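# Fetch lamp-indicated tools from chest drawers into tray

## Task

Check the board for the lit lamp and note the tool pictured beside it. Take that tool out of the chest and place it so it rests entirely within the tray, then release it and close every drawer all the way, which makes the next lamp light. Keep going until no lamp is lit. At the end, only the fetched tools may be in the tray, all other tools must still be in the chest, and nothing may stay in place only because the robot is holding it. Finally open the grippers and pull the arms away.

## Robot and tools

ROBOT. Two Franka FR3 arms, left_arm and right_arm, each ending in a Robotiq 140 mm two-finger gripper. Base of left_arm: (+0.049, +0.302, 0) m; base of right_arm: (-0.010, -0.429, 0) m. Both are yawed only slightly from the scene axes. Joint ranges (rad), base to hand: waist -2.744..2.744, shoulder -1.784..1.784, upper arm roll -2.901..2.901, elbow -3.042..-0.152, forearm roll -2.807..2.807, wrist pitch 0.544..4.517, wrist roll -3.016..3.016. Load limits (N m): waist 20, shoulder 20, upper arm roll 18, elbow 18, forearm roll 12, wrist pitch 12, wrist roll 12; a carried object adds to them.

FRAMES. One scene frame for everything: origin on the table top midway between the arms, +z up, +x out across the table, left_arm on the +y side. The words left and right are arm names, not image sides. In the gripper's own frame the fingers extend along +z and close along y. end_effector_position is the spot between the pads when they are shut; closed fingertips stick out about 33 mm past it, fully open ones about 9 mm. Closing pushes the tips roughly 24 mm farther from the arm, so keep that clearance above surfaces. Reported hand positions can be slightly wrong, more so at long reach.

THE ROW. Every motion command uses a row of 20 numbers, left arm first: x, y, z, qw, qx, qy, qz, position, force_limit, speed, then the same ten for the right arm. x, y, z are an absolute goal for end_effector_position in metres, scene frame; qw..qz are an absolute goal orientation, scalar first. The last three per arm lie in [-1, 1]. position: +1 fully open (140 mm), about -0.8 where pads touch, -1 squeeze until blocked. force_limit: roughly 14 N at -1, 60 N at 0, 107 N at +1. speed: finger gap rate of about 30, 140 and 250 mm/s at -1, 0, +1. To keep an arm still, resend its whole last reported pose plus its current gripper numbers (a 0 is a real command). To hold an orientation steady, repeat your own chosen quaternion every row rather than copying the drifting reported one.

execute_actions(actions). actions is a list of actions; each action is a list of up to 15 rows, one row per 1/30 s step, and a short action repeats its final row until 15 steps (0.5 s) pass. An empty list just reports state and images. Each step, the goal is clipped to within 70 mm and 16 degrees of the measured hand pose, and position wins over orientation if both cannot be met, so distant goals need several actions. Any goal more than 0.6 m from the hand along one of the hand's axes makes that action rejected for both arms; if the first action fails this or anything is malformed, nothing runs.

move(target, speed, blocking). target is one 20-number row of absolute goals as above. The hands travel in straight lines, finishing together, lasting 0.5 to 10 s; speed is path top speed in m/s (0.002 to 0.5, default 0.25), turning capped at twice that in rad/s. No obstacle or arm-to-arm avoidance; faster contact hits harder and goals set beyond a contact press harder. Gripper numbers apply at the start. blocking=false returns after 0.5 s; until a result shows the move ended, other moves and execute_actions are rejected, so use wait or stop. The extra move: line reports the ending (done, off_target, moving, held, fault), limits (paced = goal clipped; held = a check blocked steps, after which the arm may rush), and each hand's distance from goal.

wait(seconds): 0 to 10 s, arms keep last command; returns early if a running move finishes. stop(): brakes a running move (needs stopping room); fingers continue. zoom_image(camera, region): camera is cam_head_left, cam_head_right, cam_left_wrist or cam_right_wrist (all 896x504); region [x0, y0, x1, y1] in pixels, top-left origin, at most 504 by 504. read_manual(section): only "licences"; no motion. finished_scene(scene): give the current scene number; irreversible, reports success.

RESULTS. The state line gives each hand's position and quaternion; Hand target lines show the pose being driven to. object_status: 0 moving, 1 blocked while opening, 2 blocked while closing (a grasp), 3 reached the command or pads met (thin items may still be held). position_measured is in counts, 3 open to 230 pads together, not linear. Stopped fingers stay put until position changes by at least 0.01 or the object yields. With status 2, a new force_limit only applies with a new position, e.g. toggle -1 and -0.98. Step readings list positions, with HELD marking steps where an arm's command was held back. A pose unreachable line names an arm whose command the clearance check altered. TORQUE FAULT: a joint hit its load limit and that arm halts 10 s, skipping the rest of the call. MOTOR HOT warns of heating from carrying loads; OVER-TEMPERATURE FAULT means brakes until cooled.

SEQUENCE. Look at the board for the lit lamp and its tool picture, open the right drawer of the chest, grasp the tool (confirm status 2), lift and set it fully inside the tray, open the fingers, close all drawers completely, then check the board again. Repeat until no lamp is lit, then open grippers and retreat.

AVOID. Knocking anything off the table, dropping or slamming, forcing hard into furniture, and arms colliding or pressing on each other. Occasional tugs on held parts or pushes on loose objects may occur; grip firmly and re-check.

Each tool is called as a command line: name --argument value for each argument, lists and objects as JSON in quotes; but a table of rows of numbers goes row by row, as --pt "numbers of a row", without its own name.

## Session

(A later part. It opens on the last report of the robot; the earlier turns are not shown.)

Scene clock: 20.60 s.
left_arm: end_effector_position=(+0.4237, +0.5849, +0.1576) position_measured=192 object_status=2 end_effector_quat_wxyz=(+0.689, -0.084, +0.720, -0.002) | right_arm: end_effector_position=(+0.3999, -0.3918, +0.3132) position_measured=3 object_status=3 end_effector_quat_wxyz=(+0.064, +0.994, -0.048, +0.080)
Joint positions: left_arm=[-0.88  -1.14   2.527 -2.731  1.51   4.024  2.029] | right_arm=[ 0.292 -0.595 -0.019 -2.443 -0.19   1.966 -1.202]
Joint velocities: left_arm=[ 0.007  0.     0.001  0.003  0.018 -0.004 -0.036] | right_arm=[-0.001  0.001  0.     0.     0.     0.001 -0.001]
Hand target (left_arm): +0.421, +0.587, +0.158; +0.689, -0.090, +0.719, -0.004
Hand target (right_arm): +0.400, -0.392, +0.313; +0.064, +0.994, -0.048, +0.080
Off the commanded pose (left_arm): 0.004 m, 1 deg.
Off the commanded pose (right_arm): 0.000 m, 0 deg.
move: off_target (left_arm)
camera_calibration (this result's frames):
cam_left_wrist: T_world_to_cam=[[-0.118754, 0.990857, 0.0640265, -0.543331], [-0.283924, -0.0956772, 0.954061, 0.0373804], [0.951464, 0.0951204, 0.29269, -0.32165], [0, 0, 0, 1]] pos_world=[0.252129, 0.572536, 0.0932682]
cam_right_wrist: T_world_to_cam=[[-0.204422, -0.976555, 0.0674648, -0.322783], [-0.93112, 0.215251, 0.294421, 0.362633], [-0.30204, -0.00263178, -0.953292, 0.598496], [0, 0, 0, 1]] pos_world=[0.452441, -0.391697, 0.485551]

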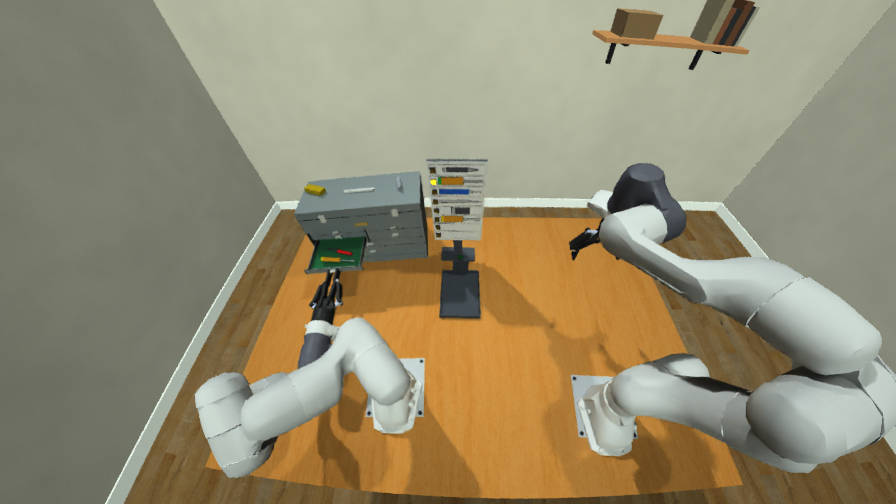

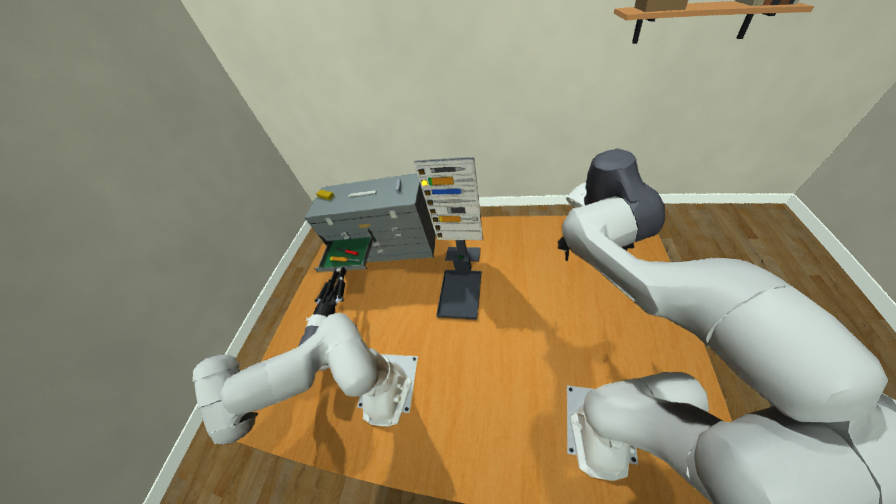

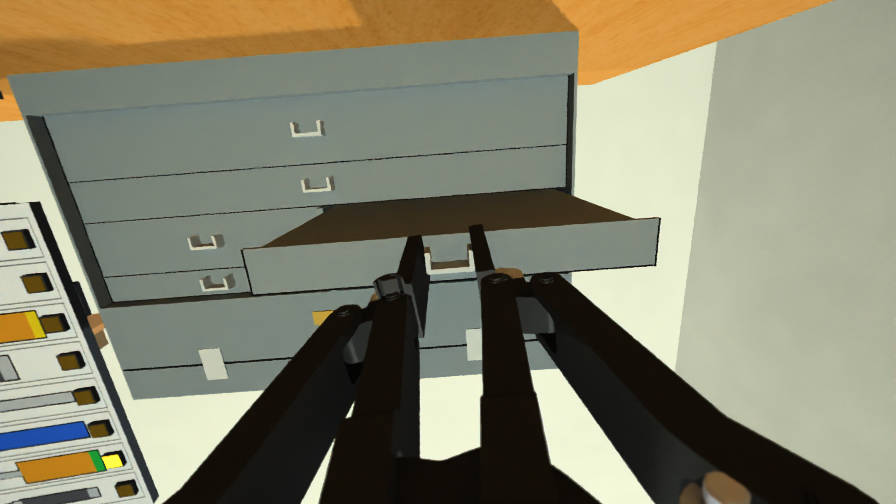

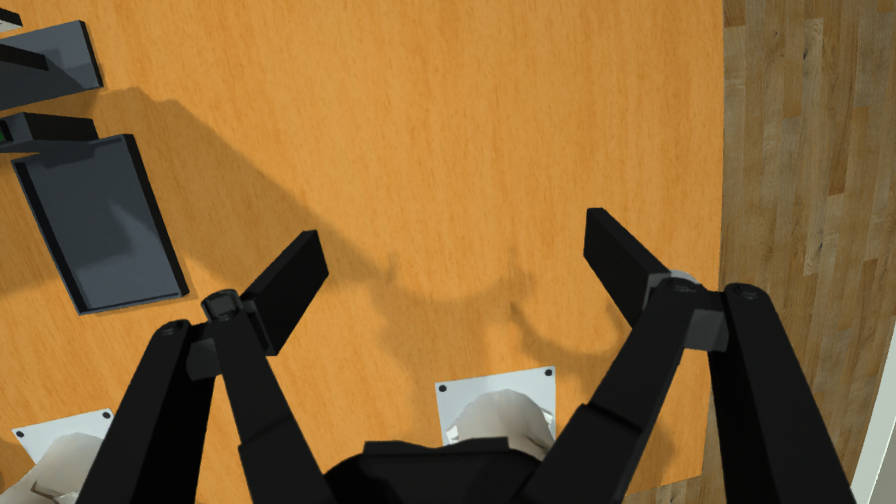

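move --target '[0.40,0.585,0.16,0.686,-0.091,0.721,-0.004,0,0,0,0.3999,-0.3918,0.3132,0.064,0.994,-0.048,0.080,1,0,0]' --speed 0.05

move --target '[0.42,0.53,0.36,0,0.707,0.707,0,0,0,0,0.3999,-0.3918,0.3132,0.064,0.994,-0.048,0.080,1,0,0]' --speed 0.1

Scene clock: 21.73 s.
left_arm: end_effector_position=(+0.4016, +0.5857, +0.1591) position_measured=129 object_status=3 end_effector_quat_wxyz=(+0.686, -0.086, +0.723, +0.001) | right_arm: end_effector_position=(+0.3999, -0.3918, +0.3132) position_measured=3 object_status=3 end_effector_quat_wxyz=(+0.064, +0.994, -0.048, +0.080)
Joint positions: left_arm=[-0.841 -1.092  2.559 -2.737  1.588  4.038  1.969] | right_arm=[ 0.292 -0.595 -0.019 -2.443 -0.19   1.966 -1.202]
Joint velocities: left_arm=[-0.001  0.002 -0.     0.002  0.012  0.002 -0.036] | right_arm=[-0.001 -0.    -0.001  0.001 -0.    -0.     0.   ]
Hand target (left_arm): +0.400, +0.585, +0.160; +0.687, -0.091, +0.721, -0.004
Hand target (right_arm): +0.400, -0.392, +0.313; +0.064, +0.994, -0.048, +0.080
Off the commanded pose (left_arm): 0.002 m, 1 deg.
Off the commanded pose (right_arm): 0.000 m, 0 deg.
move: done
camera_calibration (this result's frames):
cam_left_wrist: T_world_to_cam=[[-0.123588, 0.990125, 0.0661742, -0.544785], [-0.276058, -0.0983577, 0.956095, 0.0278211], [0.953162, 0.0998942, 0.285487, -0.303523], [0, 0, 0, 1]] pos_world=[0.229658, 0.572462, 0.096103]
cam_right_wrist: T_world_to_cam=[[-0.204421, -0.976555, 0.0674648, -0.322783], [-0.93112, 0.21525, 0.294421, 0.362633], [-0.30204, -0.00263184, -0.953292, 0.598496], [0, 0, 0, 1]] pos_world=[0.452441, -0.391697, 0.485551]

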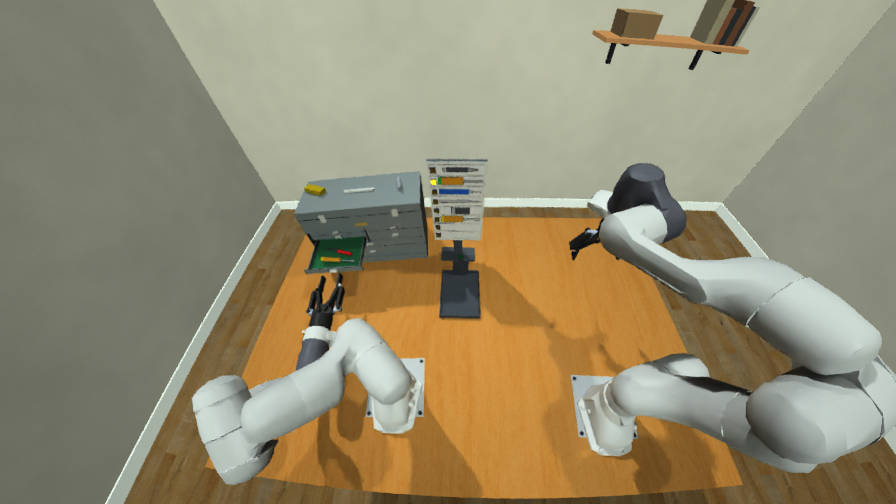

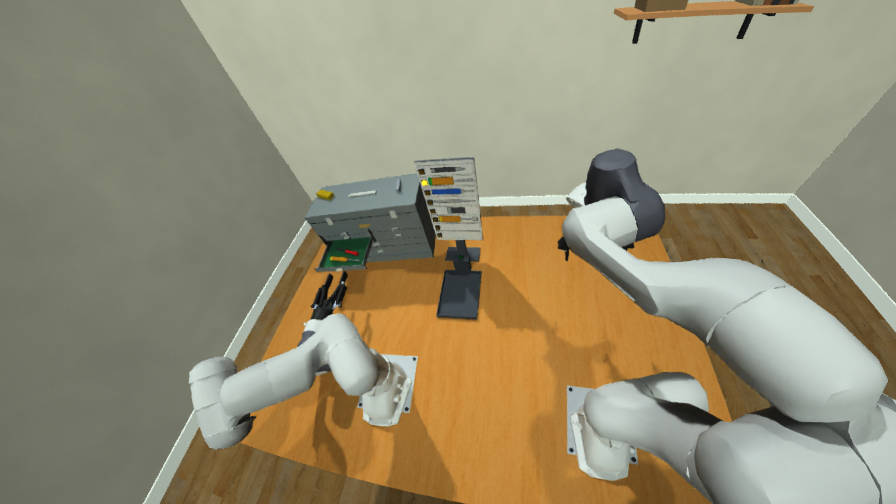

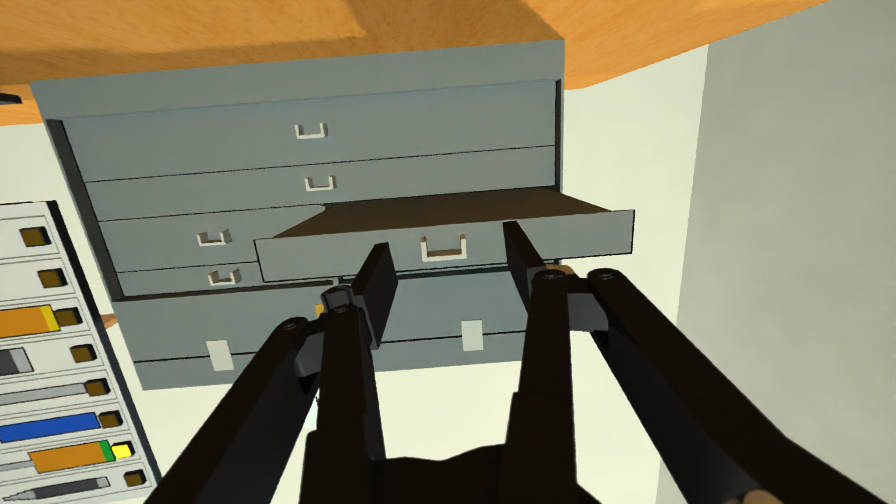

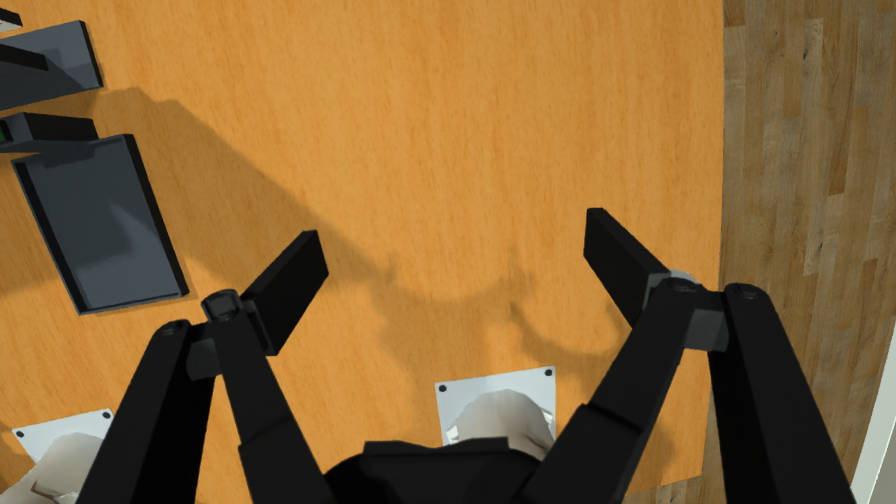

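Scene clock: 32.13 s.
left_arm: end_effector_position=(+0.4127, +0.5333, +0.3291) position_measured=129 object_status=3 end_effector_quat_wxyz=(+0.169, +0.638, +0.752, +0.009) | right_arm: end_effector_position=(+0.3999, -0.3918, +0.3132) position_measured=3 object_status=3 end_effector_quat_wxyz=(+0.064, +0.994, -0.048, +0.080)
Joint positions: left_arm=[-2.142 -0.061  2.901 -1.758  2.805  4.445  0.744] | right_arm=[ 0.292 -0.595 -0.019 -2.443 -0.19   1.966 -1.202]
Joint velocities: left_arm=[-0.001  0.004  0.    -0.001 -0.001 -0.001  0.026] | right_arm=[ 0.001  0.     0.     0.002 -0.001 -0.001  0.   ]
Hand target (left_arm): +0.411, +0.534, +0.330; +0.167, +0.644, +0.747, +0.011
Hand target (right_arm): +0.400, -0.392, +0.313; +0.064, +0.994, -0.048, +0.080
Off the commanded pose (left_arm): 0.032 m, 22 deg.
Off the commanded pose (right_arm): 0.000 m, 0 deg.
joint sent to its limit (left arm) — the command would take joint 3 (upper arm roll) past its upper limit and joint 5 (forearm roll) past its upper limit, so those joints were sent only as far as their limits.
move: off_target (left_arm; path cut at 10 s)
camera_calibration (this result's frames):
cam_left_wrist: T_world_to_cam=[[0.960398, 0.0109193, 0.278416, -0.497799], [-0.137012, -0.85157, 0.50602, 0.35562], [0.242616, -0.524127, -0.81635, 0.631263], [0, 0, 0, 1]] pos_world=[0.373655, 0.639133, 0.473977]
cam_right_wrist: T_world_to_cam=[[-0.204422, -0.976555, 0.0674649, -0.322783], [-0.931119, 0.215251, 0.294421, 0.362633], [-0.30204, -0.00263184, -0.953292, 0.598496], [0, 0, 0, 1]] pos_world=[0.452441, -0.391697, 0.485551]

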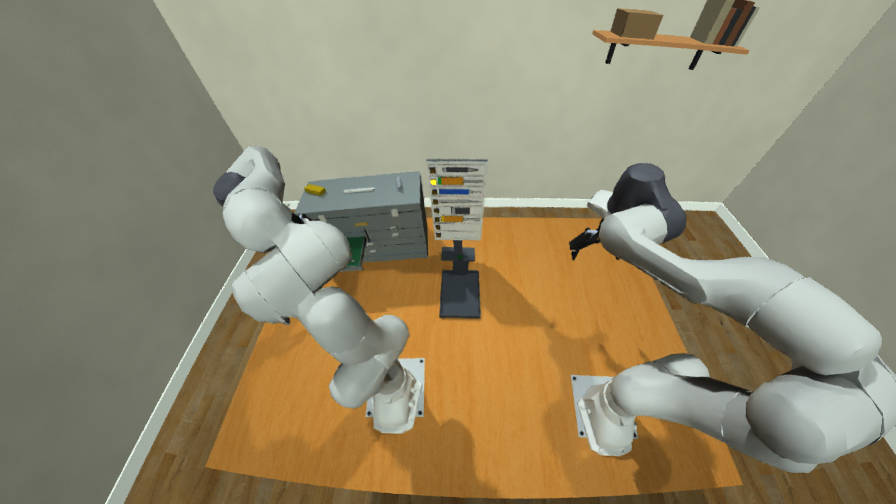

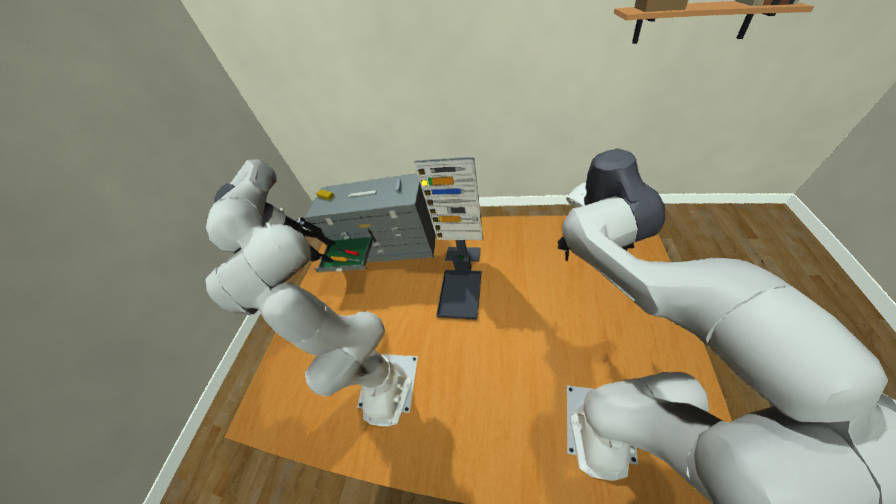

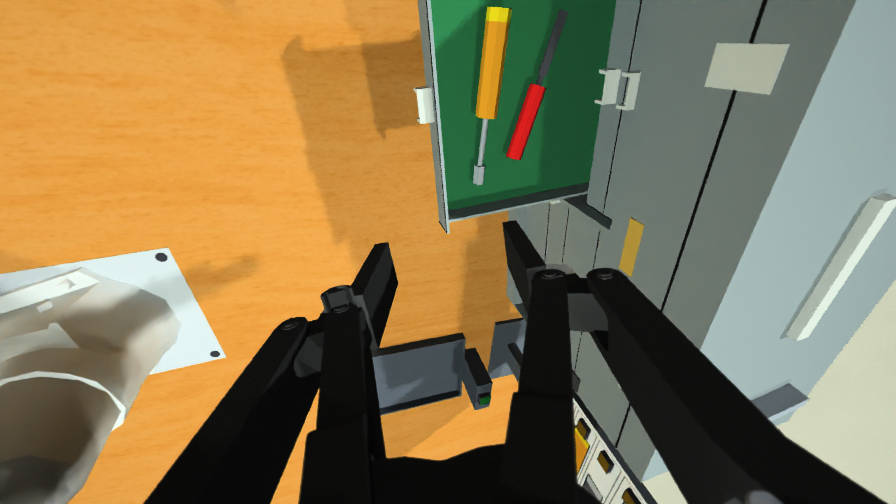

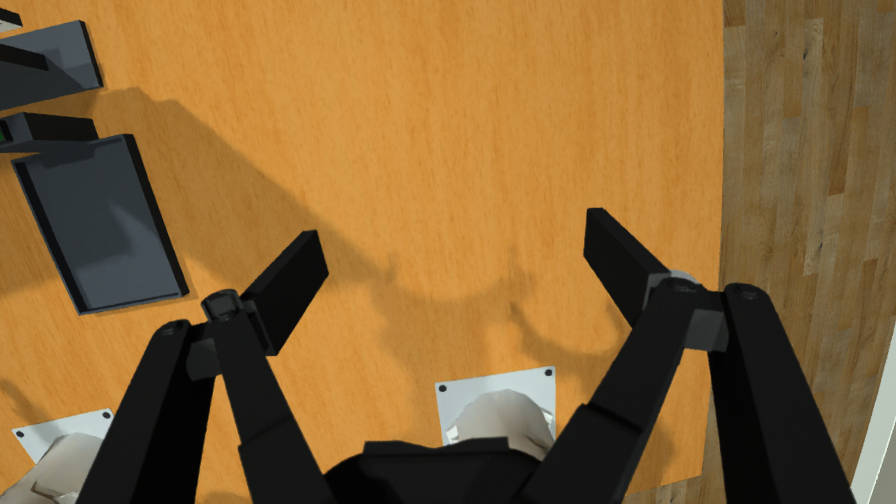

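move --target '[0.38,0.585,0.16,0.686,-0.091,0.721,-0.004,-0.8,0,0,0.3999,-0.3918,0.3132,0.064,0.994,-0.048,0.080,1,0,0]' --speed 0.1

move --target '[0.575,0.605,0.156,0.686,-0.091,0.721,-0.004,-0.8,0,0,0.3999,-0.3918,0.3132,0.064,0.994,-0.048,0.080,1,0,0]' --speed 0.06

Scene clock: 42.03 s.
left_arm: end_effector_position=(+0.3856, +0.5854, +0.1666) position_measured=229 object_status=3 end_effector_quat_wxyz=(+0.700, -0.092, +0.709, -0.009) | right_arm: end_effector_position=(+0.3999, -0.3918, +0.3132) position_measured=3 object_status=3 end_effector_quat_wxyz=(+0.064, +0.994, -0.048, +0.080)
Joint positions: left_arm=[-1.318 -0.901  2.866 -2.714  1.489  4.489  1.891] | right_arm=[ 0.292 -0.595 -0.019 -2.443 -0.19   1.966 -1.202]
Joint velocities: left_arm=[-0.001  0.001 -0.001 -0.001 -0.004  0.01   0.031] | right_arm=[ 0.    -0.    -0.    -0.001  0.001 -0.    -0.001]
Hand target (left_arm): +0.385, +0.587, +0.168; +0.701, -0.090, +0.707, -0.003
Hand target (right_arm): +0.400, -0.392, +0.313; +0.064, +0.994, -0.048, +0.080
Off the commanded pose (left_arm): 0.009 m, 2 deg.
Off the commanded pose (right_arm): 0.000 m, 0 deg.
move: off_target (left_arm)
camera_calibration (this result's frames):
cam_left_wrist: T_world_to_cam=[[-0.123664, 0.991486, 0.0407749, -0.543573], [-0.315261, -0.0782163, 0.945776, 0.0212603], [0.940913, 0.104104, 0.32225, -0.29421], [0, 0, 0, 1]] pos_world=[0.216308, 0.571236, 0.0968656]
cam_right_wrist: T_world_to_cam=[[-0.204421, -0.976555, 0.0674648, -0.322783], [-0.93112, 0.21525, 0.294421, 0.362633], [-0.30204, -0.00263187, -0.953292, 0.598496], [0, 0, 0, 1]] pos_world=[0.452441, -0.391697, 0.485551]

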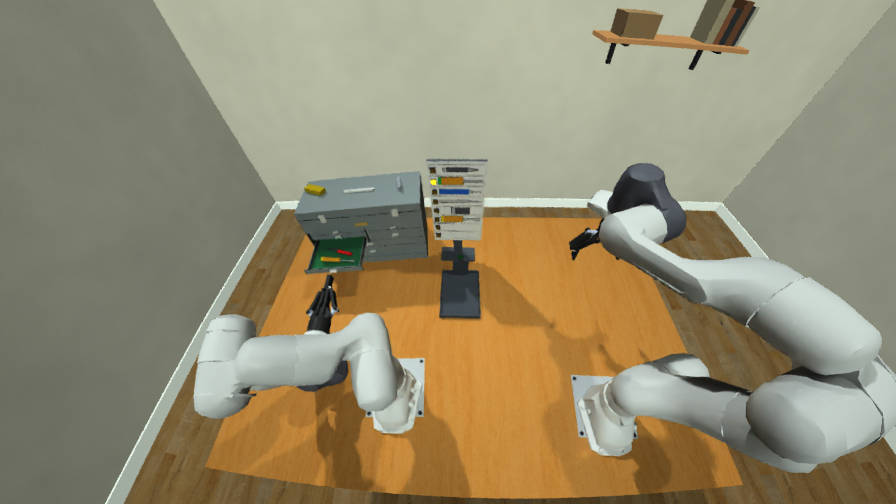

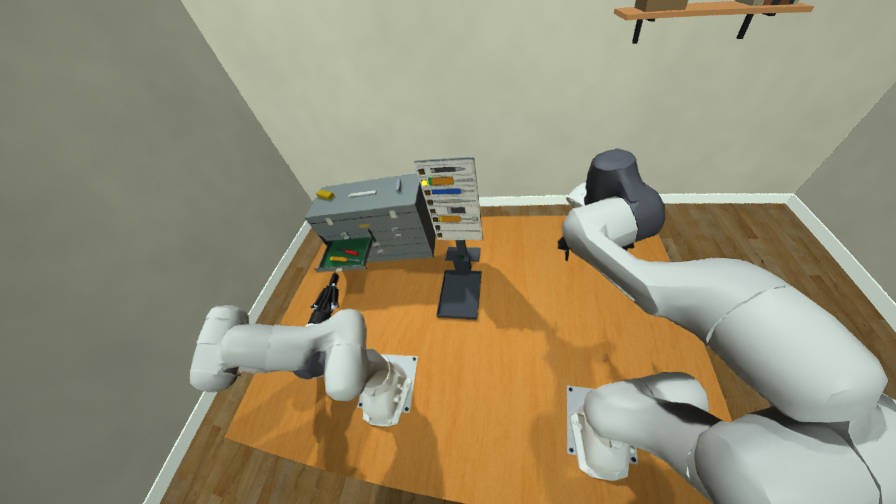

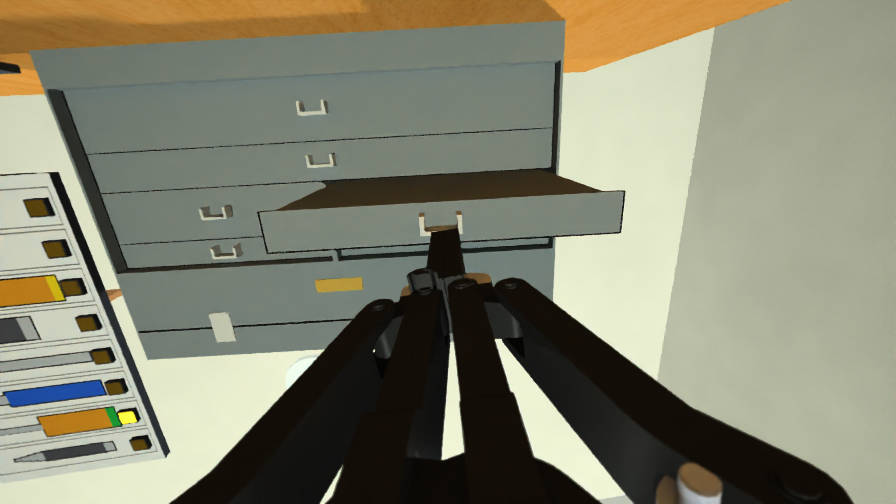

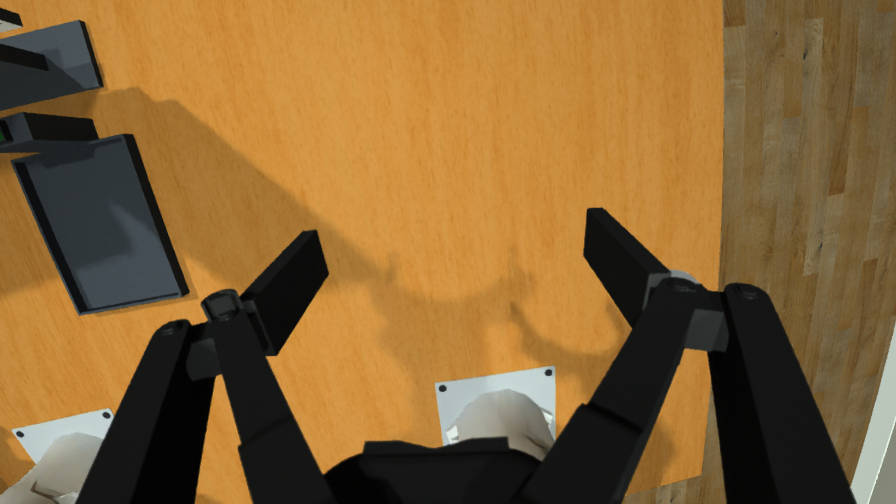

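Scene clock: 45.57 s.
left_arm: end_effector_position=(+0.5722, +0.6020, +0.1565) position_measured=229 object_status=3 end_effector_quat_wxyz=(+0.687, -0.088, +0.721, -0.002) | right_arm: end_effector_position=(+0.3999, -0.3918, +0.3132) position_measured=3 object_status=3 end_effector_quat_wxyz=(+0.064, +0.994, -0.048, +0.080)
Joint positions: left_arm=[-1.636 -1.005  2.565 -2.493  0.951  4.382  1.928] | right_arm=[ 0.292 -0.595 -0.019 -2.443 -0.19   1.966 -1.202]
Joint velocities: left_arm=[-0.001  0.001 -0.001 -0.    -0.004 -0.001  0.   ] | right_arm=[ 0.    -0.     0.     0.001 -0.001  0.     0.   ]
Hand target (left_arm): +0.574, +0.602, +0.153; +0.684, -0.090, +0.724, -0.004
Hand target (right_arm): +0.400, -0.392, +0.313; +0.064, +0.994, -0.048, +0.080
Off the commanded pose (left_arm): 0.004 m, 0 deg.
Off the commanded pose (right_arm): 0.000 m, 0 deg.
move: off_target (left_arm)
camera_calibration (this result's frames):
cam_left_wrist: T_world_to_cam=[[-0.124523, 0.990466, 0.0589193, -0.538225], [-0.281018, -0.0921555, 0.955268, 0.0782418], [0.95159, 0.102395, 0.289815, -0.468277], [0, 0, 0, 1]] pos_world=[0.400574, 0.588253, 0.0926834]
cam_right_wrist: T_world_to_cam=[[-0.204421, -0.976555, 0.0674649, -0.322783], [-0.93112, 0.21525, 0.294421, 0.362633], [-0.30204, -0.00263204, -0.953292, 0.598496], [0, 0, 0, 1]] pos_world=[0.452441, -0.391697, 0.485551]

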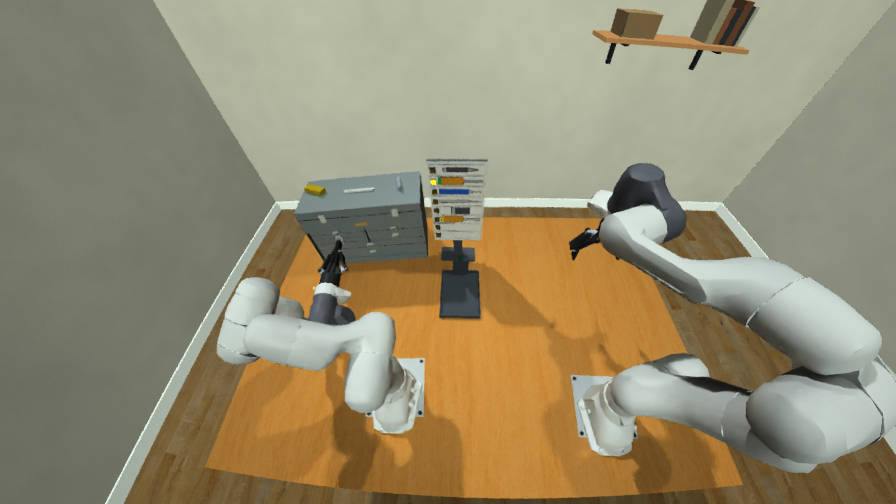

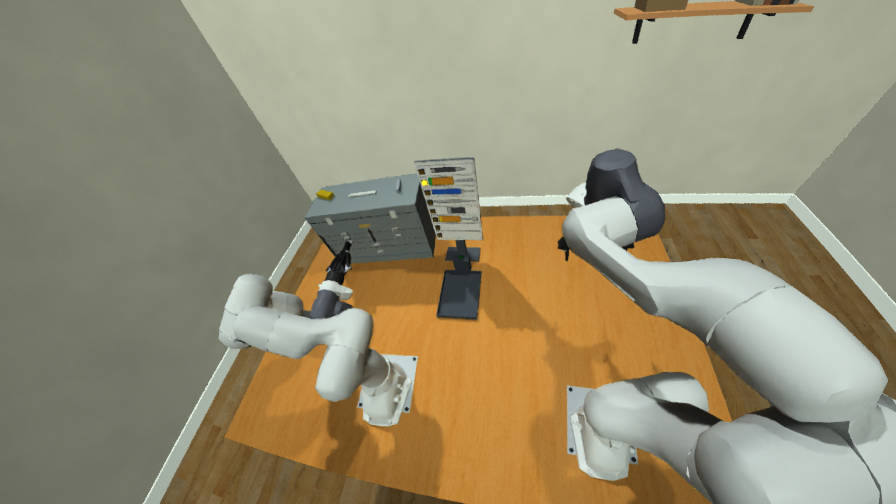

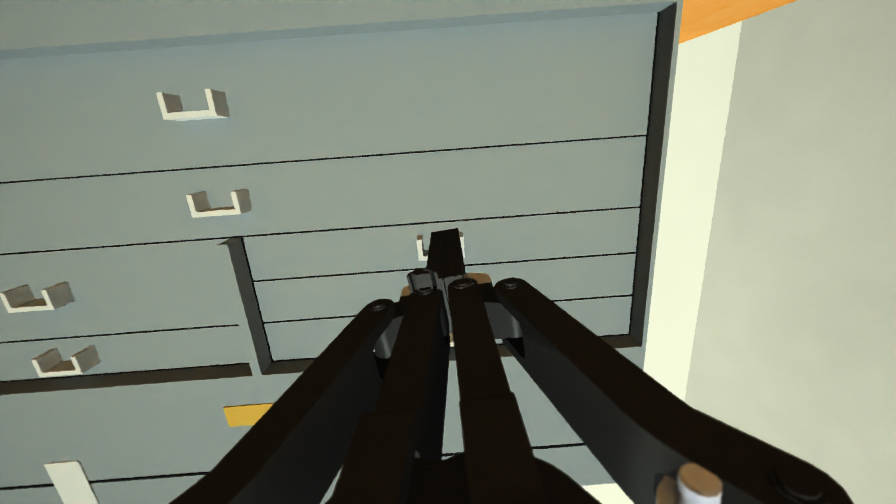

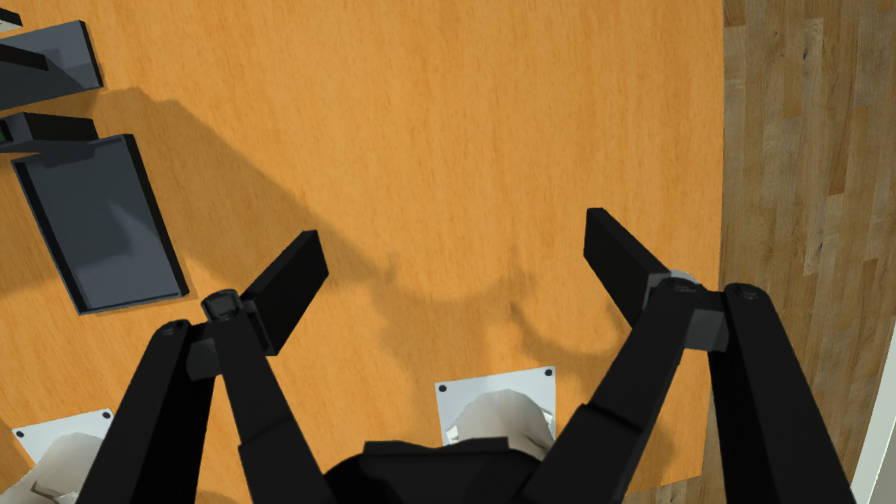

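move --target '[0.52,0.60,0.186,0.686,-0.091,0.721,-0.004,0,0,0,0.3999,-0.3918,0.3132,0.064,0.994,-0.048,0.080,1,0,0]' --speed 0.06

move --target '[0.582,0.604,0.186,0.686,-0.091,0.721,-0.004,0,0,0,0.3999,-0.3918,0.3132,0.064,0.994,-0.048,0.080,1,0,0]' --speed 0.04

move --target '[0.58,0.604,0.186,0.686,-0.091,0.721,-0.004,-1,0,0,0.3999,-0.3918,0.3132,0.064,0.994,-0.048,0.080,1,0,0]' --speed 0.04

Scene clock: 47.10 s.
left_arm: end_effector_position=(+0.5207, +0.6025, +0.1859) position_measured=129 object_status=3 end_effector_quat_wxyz=(+0.687, -0.090, +0.722, +0.000) | right_arm: end_effector_position=(+0.3999, -0.3918, +0.3132) position_measured=3 object_status=3 end_effector_quat_wxyz=(+0.064, +0.994, -0.048, +0.080)
Joint positions: left_arm=[-1.499 -0.879  2.571 -2.631  1.045  4.389  1.891] | right_arm=[ 0.292 -0.595 -0.019 -2.443 -0.19   1.966 -1.202]
Joint velocities: left_arm=[ 0.007  0.    -0.001 -0.001  0.009 -0.    -0.012] | right_arm=[-0.    -0.001  0.     0.001 -0.    -0.001 -0.001]
Hand target (left_arm): +0.520, +0.601, +0.187; +0.687, -0.091, +0.721, -0.004
Hand target (right_arm): +0.400, -0.392, +0.313; +0.064, +0.994, -0.048, +0.080
Off the commanded pose (left_arm): 0.003 m, 0 deg.
Off the commanded pose (right_arm): 0.000 m, 0 deg.
move: done
camera_calibration (this result's frames):
cam_left_wrist: T_world_to_cam=[[-0.128773, 0.989883, 0.059579, -0.54449], [-0.27834, -0.0937424, 0.955897, 0.0352315], [0.951811, 0.106511, 0.287595, -0.430034], [0, 0, 0, 1]] pos_world=[0.349002, 0.588087, 0.122438]
cam_right_wrist: T_world_to_cam=[[-0.204421, -0.976555, 0.067465, -0.322783], [-0.93112, 0.21525, 0.294421, 0.362633], [-0.30204, -0.00263218, -0.953292, 0.598496], [0, 0, 0, 1]] pos_world=[0.452441, -0.391697, 0.485551]

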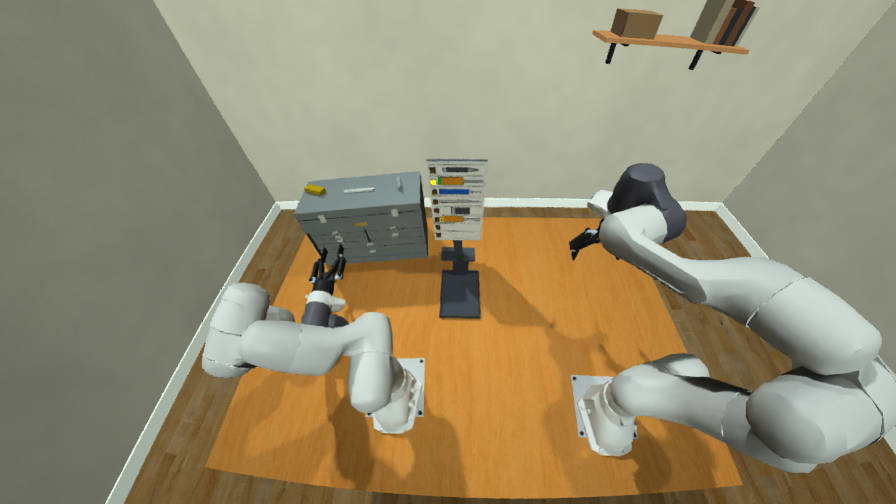

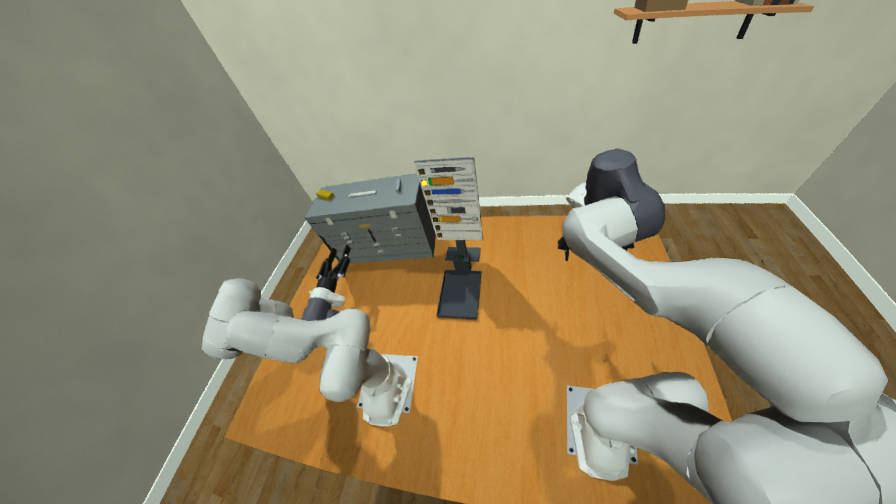

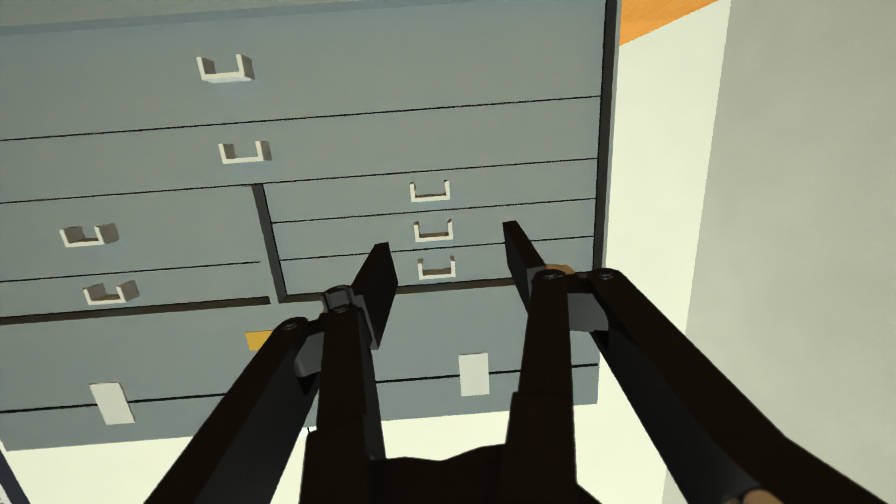

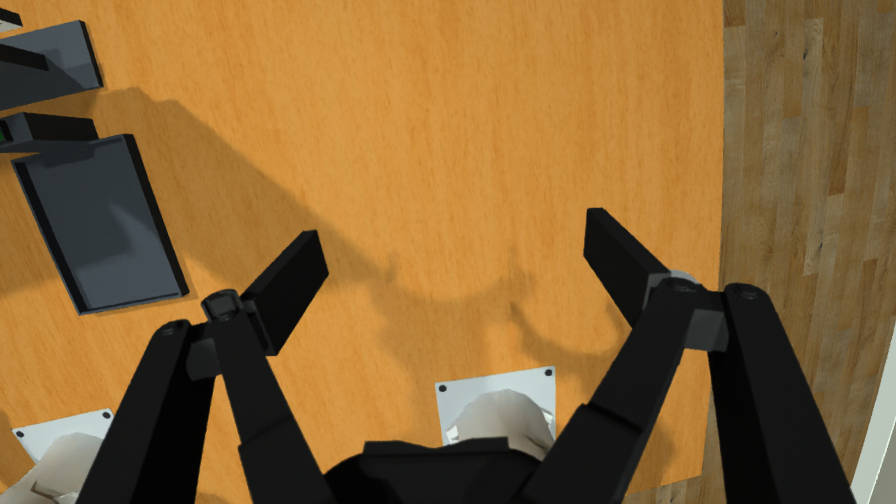

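Scene clock: 48.93 s.
left_arm: end_effector_position=(+0.5801, +0.6031, +0.1863) position_measured=129 object_status=3 end_effector_quat_wxyz=(+0.687, -0.089, +0.721, -0.002) | right_arm: end_effector_position=(+0.3999, -0.3918, +0.3132) position_measured=3 object_status=3 end_effector_quat_wxyz=(+0.064, +0.994, -0.048, +0.080)
Joint positions: left_arm=[-1.609 -0.924  2.504 -2.528  0.91   4.351  1.891] | right_arm=[ 0.292 -0.595 -0.019 -2.443 -0.19   1.966 -1.202]
Joint velocities: left_arm=[-0.002 -0.001 -0.     0.001 -0.009 -0.004  0.   ] | right_arm=[-0.001  0.    -0.    -0.     0.001  0.001 -0.   ]
Hand target (left_arm): +0.582, +0.603, +0.185; +0.686, -0.091, +0.722, -0.004
Hand target (right_arm): +0.400, -0.392, +0.313; +0.064, +0.994, -0.048, +0.080
Off the commanded pose (left_arm): 0.002 m, 0 deg.
Off the commanded pose (right_arm): 0.000 m, 0 deg.
move: done
camera_calibration (this result's frames):
cam_left_wrist: T_world_to_cam=[[-0.124522, 0.990592, 0.0567636, -0.539834], [-0.280008, -0.0899668, 0.955773, 0.0501605], [0.951887, 0.103121, 0.288576, -0.484896], [0, 0, 0, 1]] pos_world=[0.40839, 0.589271, 0.12263]
cam_right_wrist: T_world_to_cam=[[-0.204421, -0.976555, 0.0674648, -0.322783], [-0.93112, 0.21525, 0.294421, 0.362633], [-0.30204, -0.00263187, -0.953292, 0.598496], [0, 0, 0, 1]] pos_world=[0.452441, -0.391697, 0.485551]

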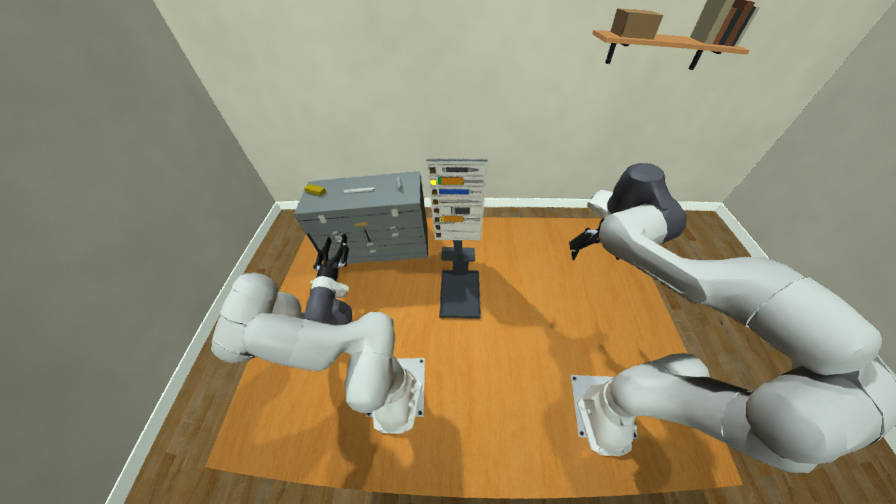

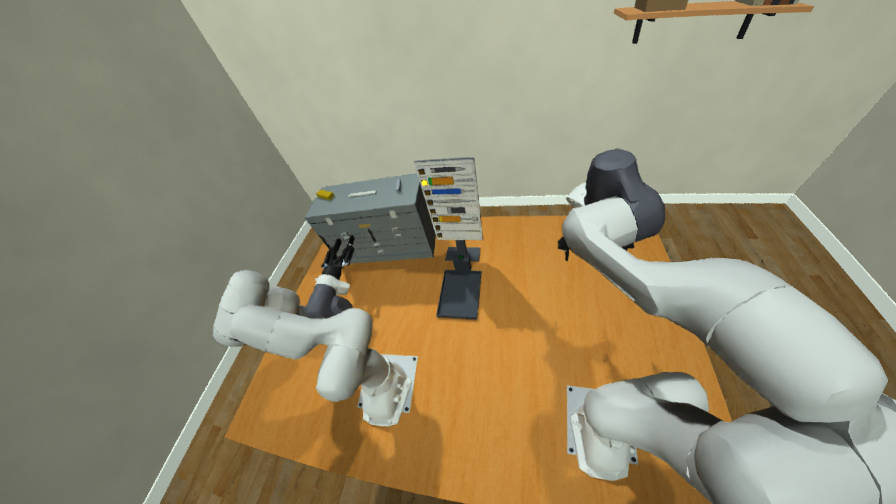

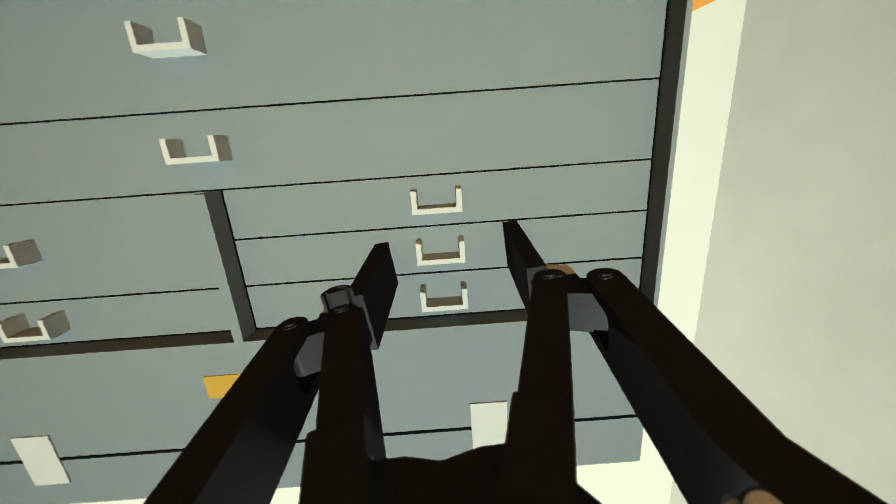

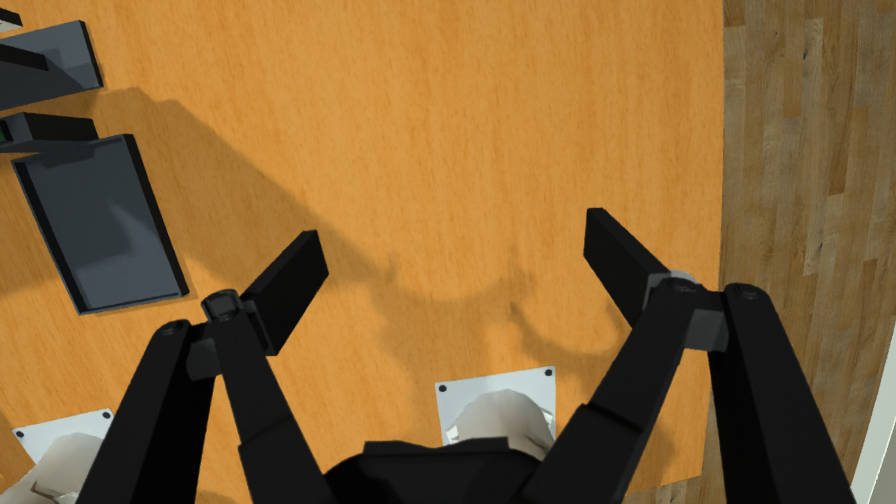

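Scene clock: 49.63 s.
left_arm: end_effector_position=(+0.5810, +0.5991, +0.1867) position_measured=193 object_status=2 end_effector_quat_wxyz=(+0.687, -0.086, +0.721, -0.006) | right_arm: end_effector_position=(+0.3999, -0.3918, +0.3132) position_measured=3 object_status=3 end_effector_quat_wxyz=(+0.064, +0.994, -0.048, +0.080)
Joint positions: left_arm=[-1.611 -0.924  2.503 -2.531  0.914  4.35   1.891] | right_arm=[ 0.292 -0.595 -0.019 -2.443 -0.19   1.966 -1.202]
Joint velocities: left_arm=[ 0.    -0.    -0.     0.001  0.     0.    -0.001] | right_arm=[ 0.001 -0.     0.001  0.001 -0.001 -0.    -0.001]
Hand target (left_arm): +0.580, +0.604, +0.186; +0.686, -0.091, +0.721, -0.004
Hand target (right_arm): +0.400, -0.392, +0.313; +0.064, +0.994, -0.048, +0.080
Off the commanded pose (left_arm): 0.005 m, 1 deg.
Off the commanded pose (right_arm): 0.000 m, 0 deg.
move: off_target (left_arm)
camera_calibration (this result's frames):
cam_left_wrist: T_world_to_cam=[[-0.116768, 0.991592, 0.0557751, -0.540674], [-0.281696, -0.0869204, 0.955558, 0.0488074], [0.952372, 0.0958674, 0.289477, -0.481598], [0, 0, 0, 1]] pos_world=[0.409275, 0.58654, 0.122929]
cam_right_wrist: T_world_to_cam=[[-0.204421, -0.976555, 0.0674648, -0.322783], [-0.93112, 0.21525, 0.294421, 0.362633], [-0.30204, -0.00263188, -0.953292, 0.598496], [0, 0, 0, 1]] pos_world=[0.452441, -0.391697, 0.485551]

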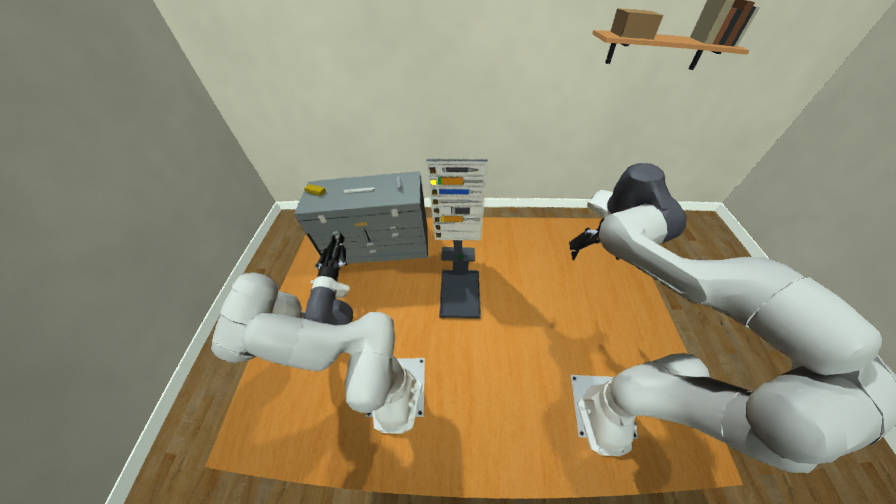

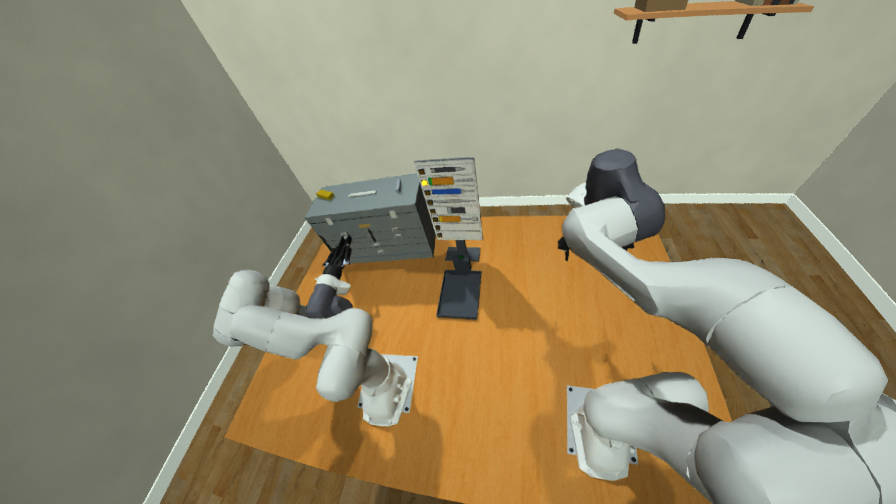

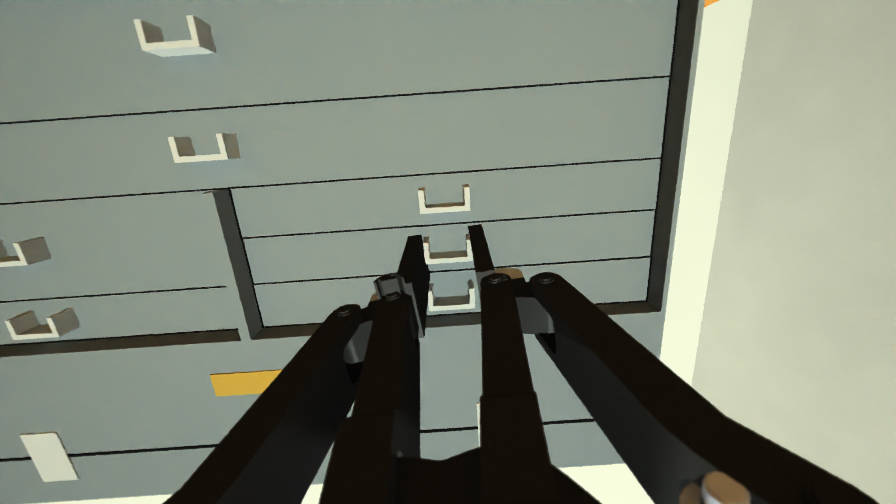

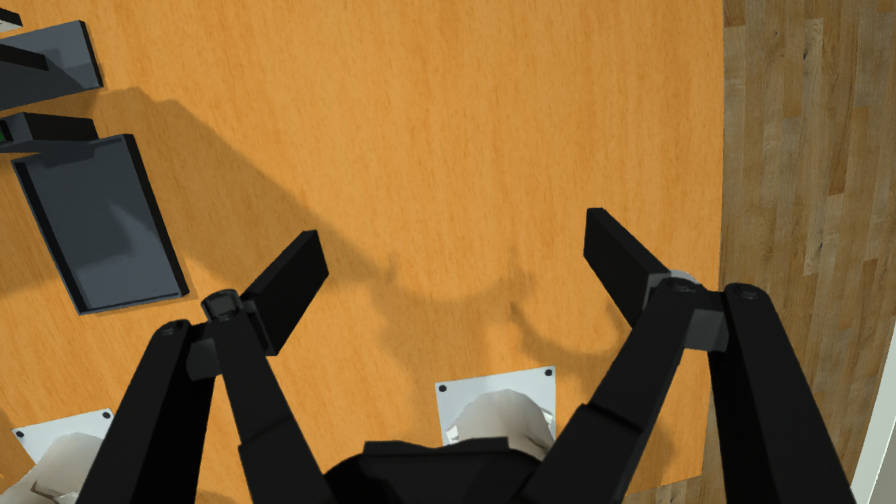

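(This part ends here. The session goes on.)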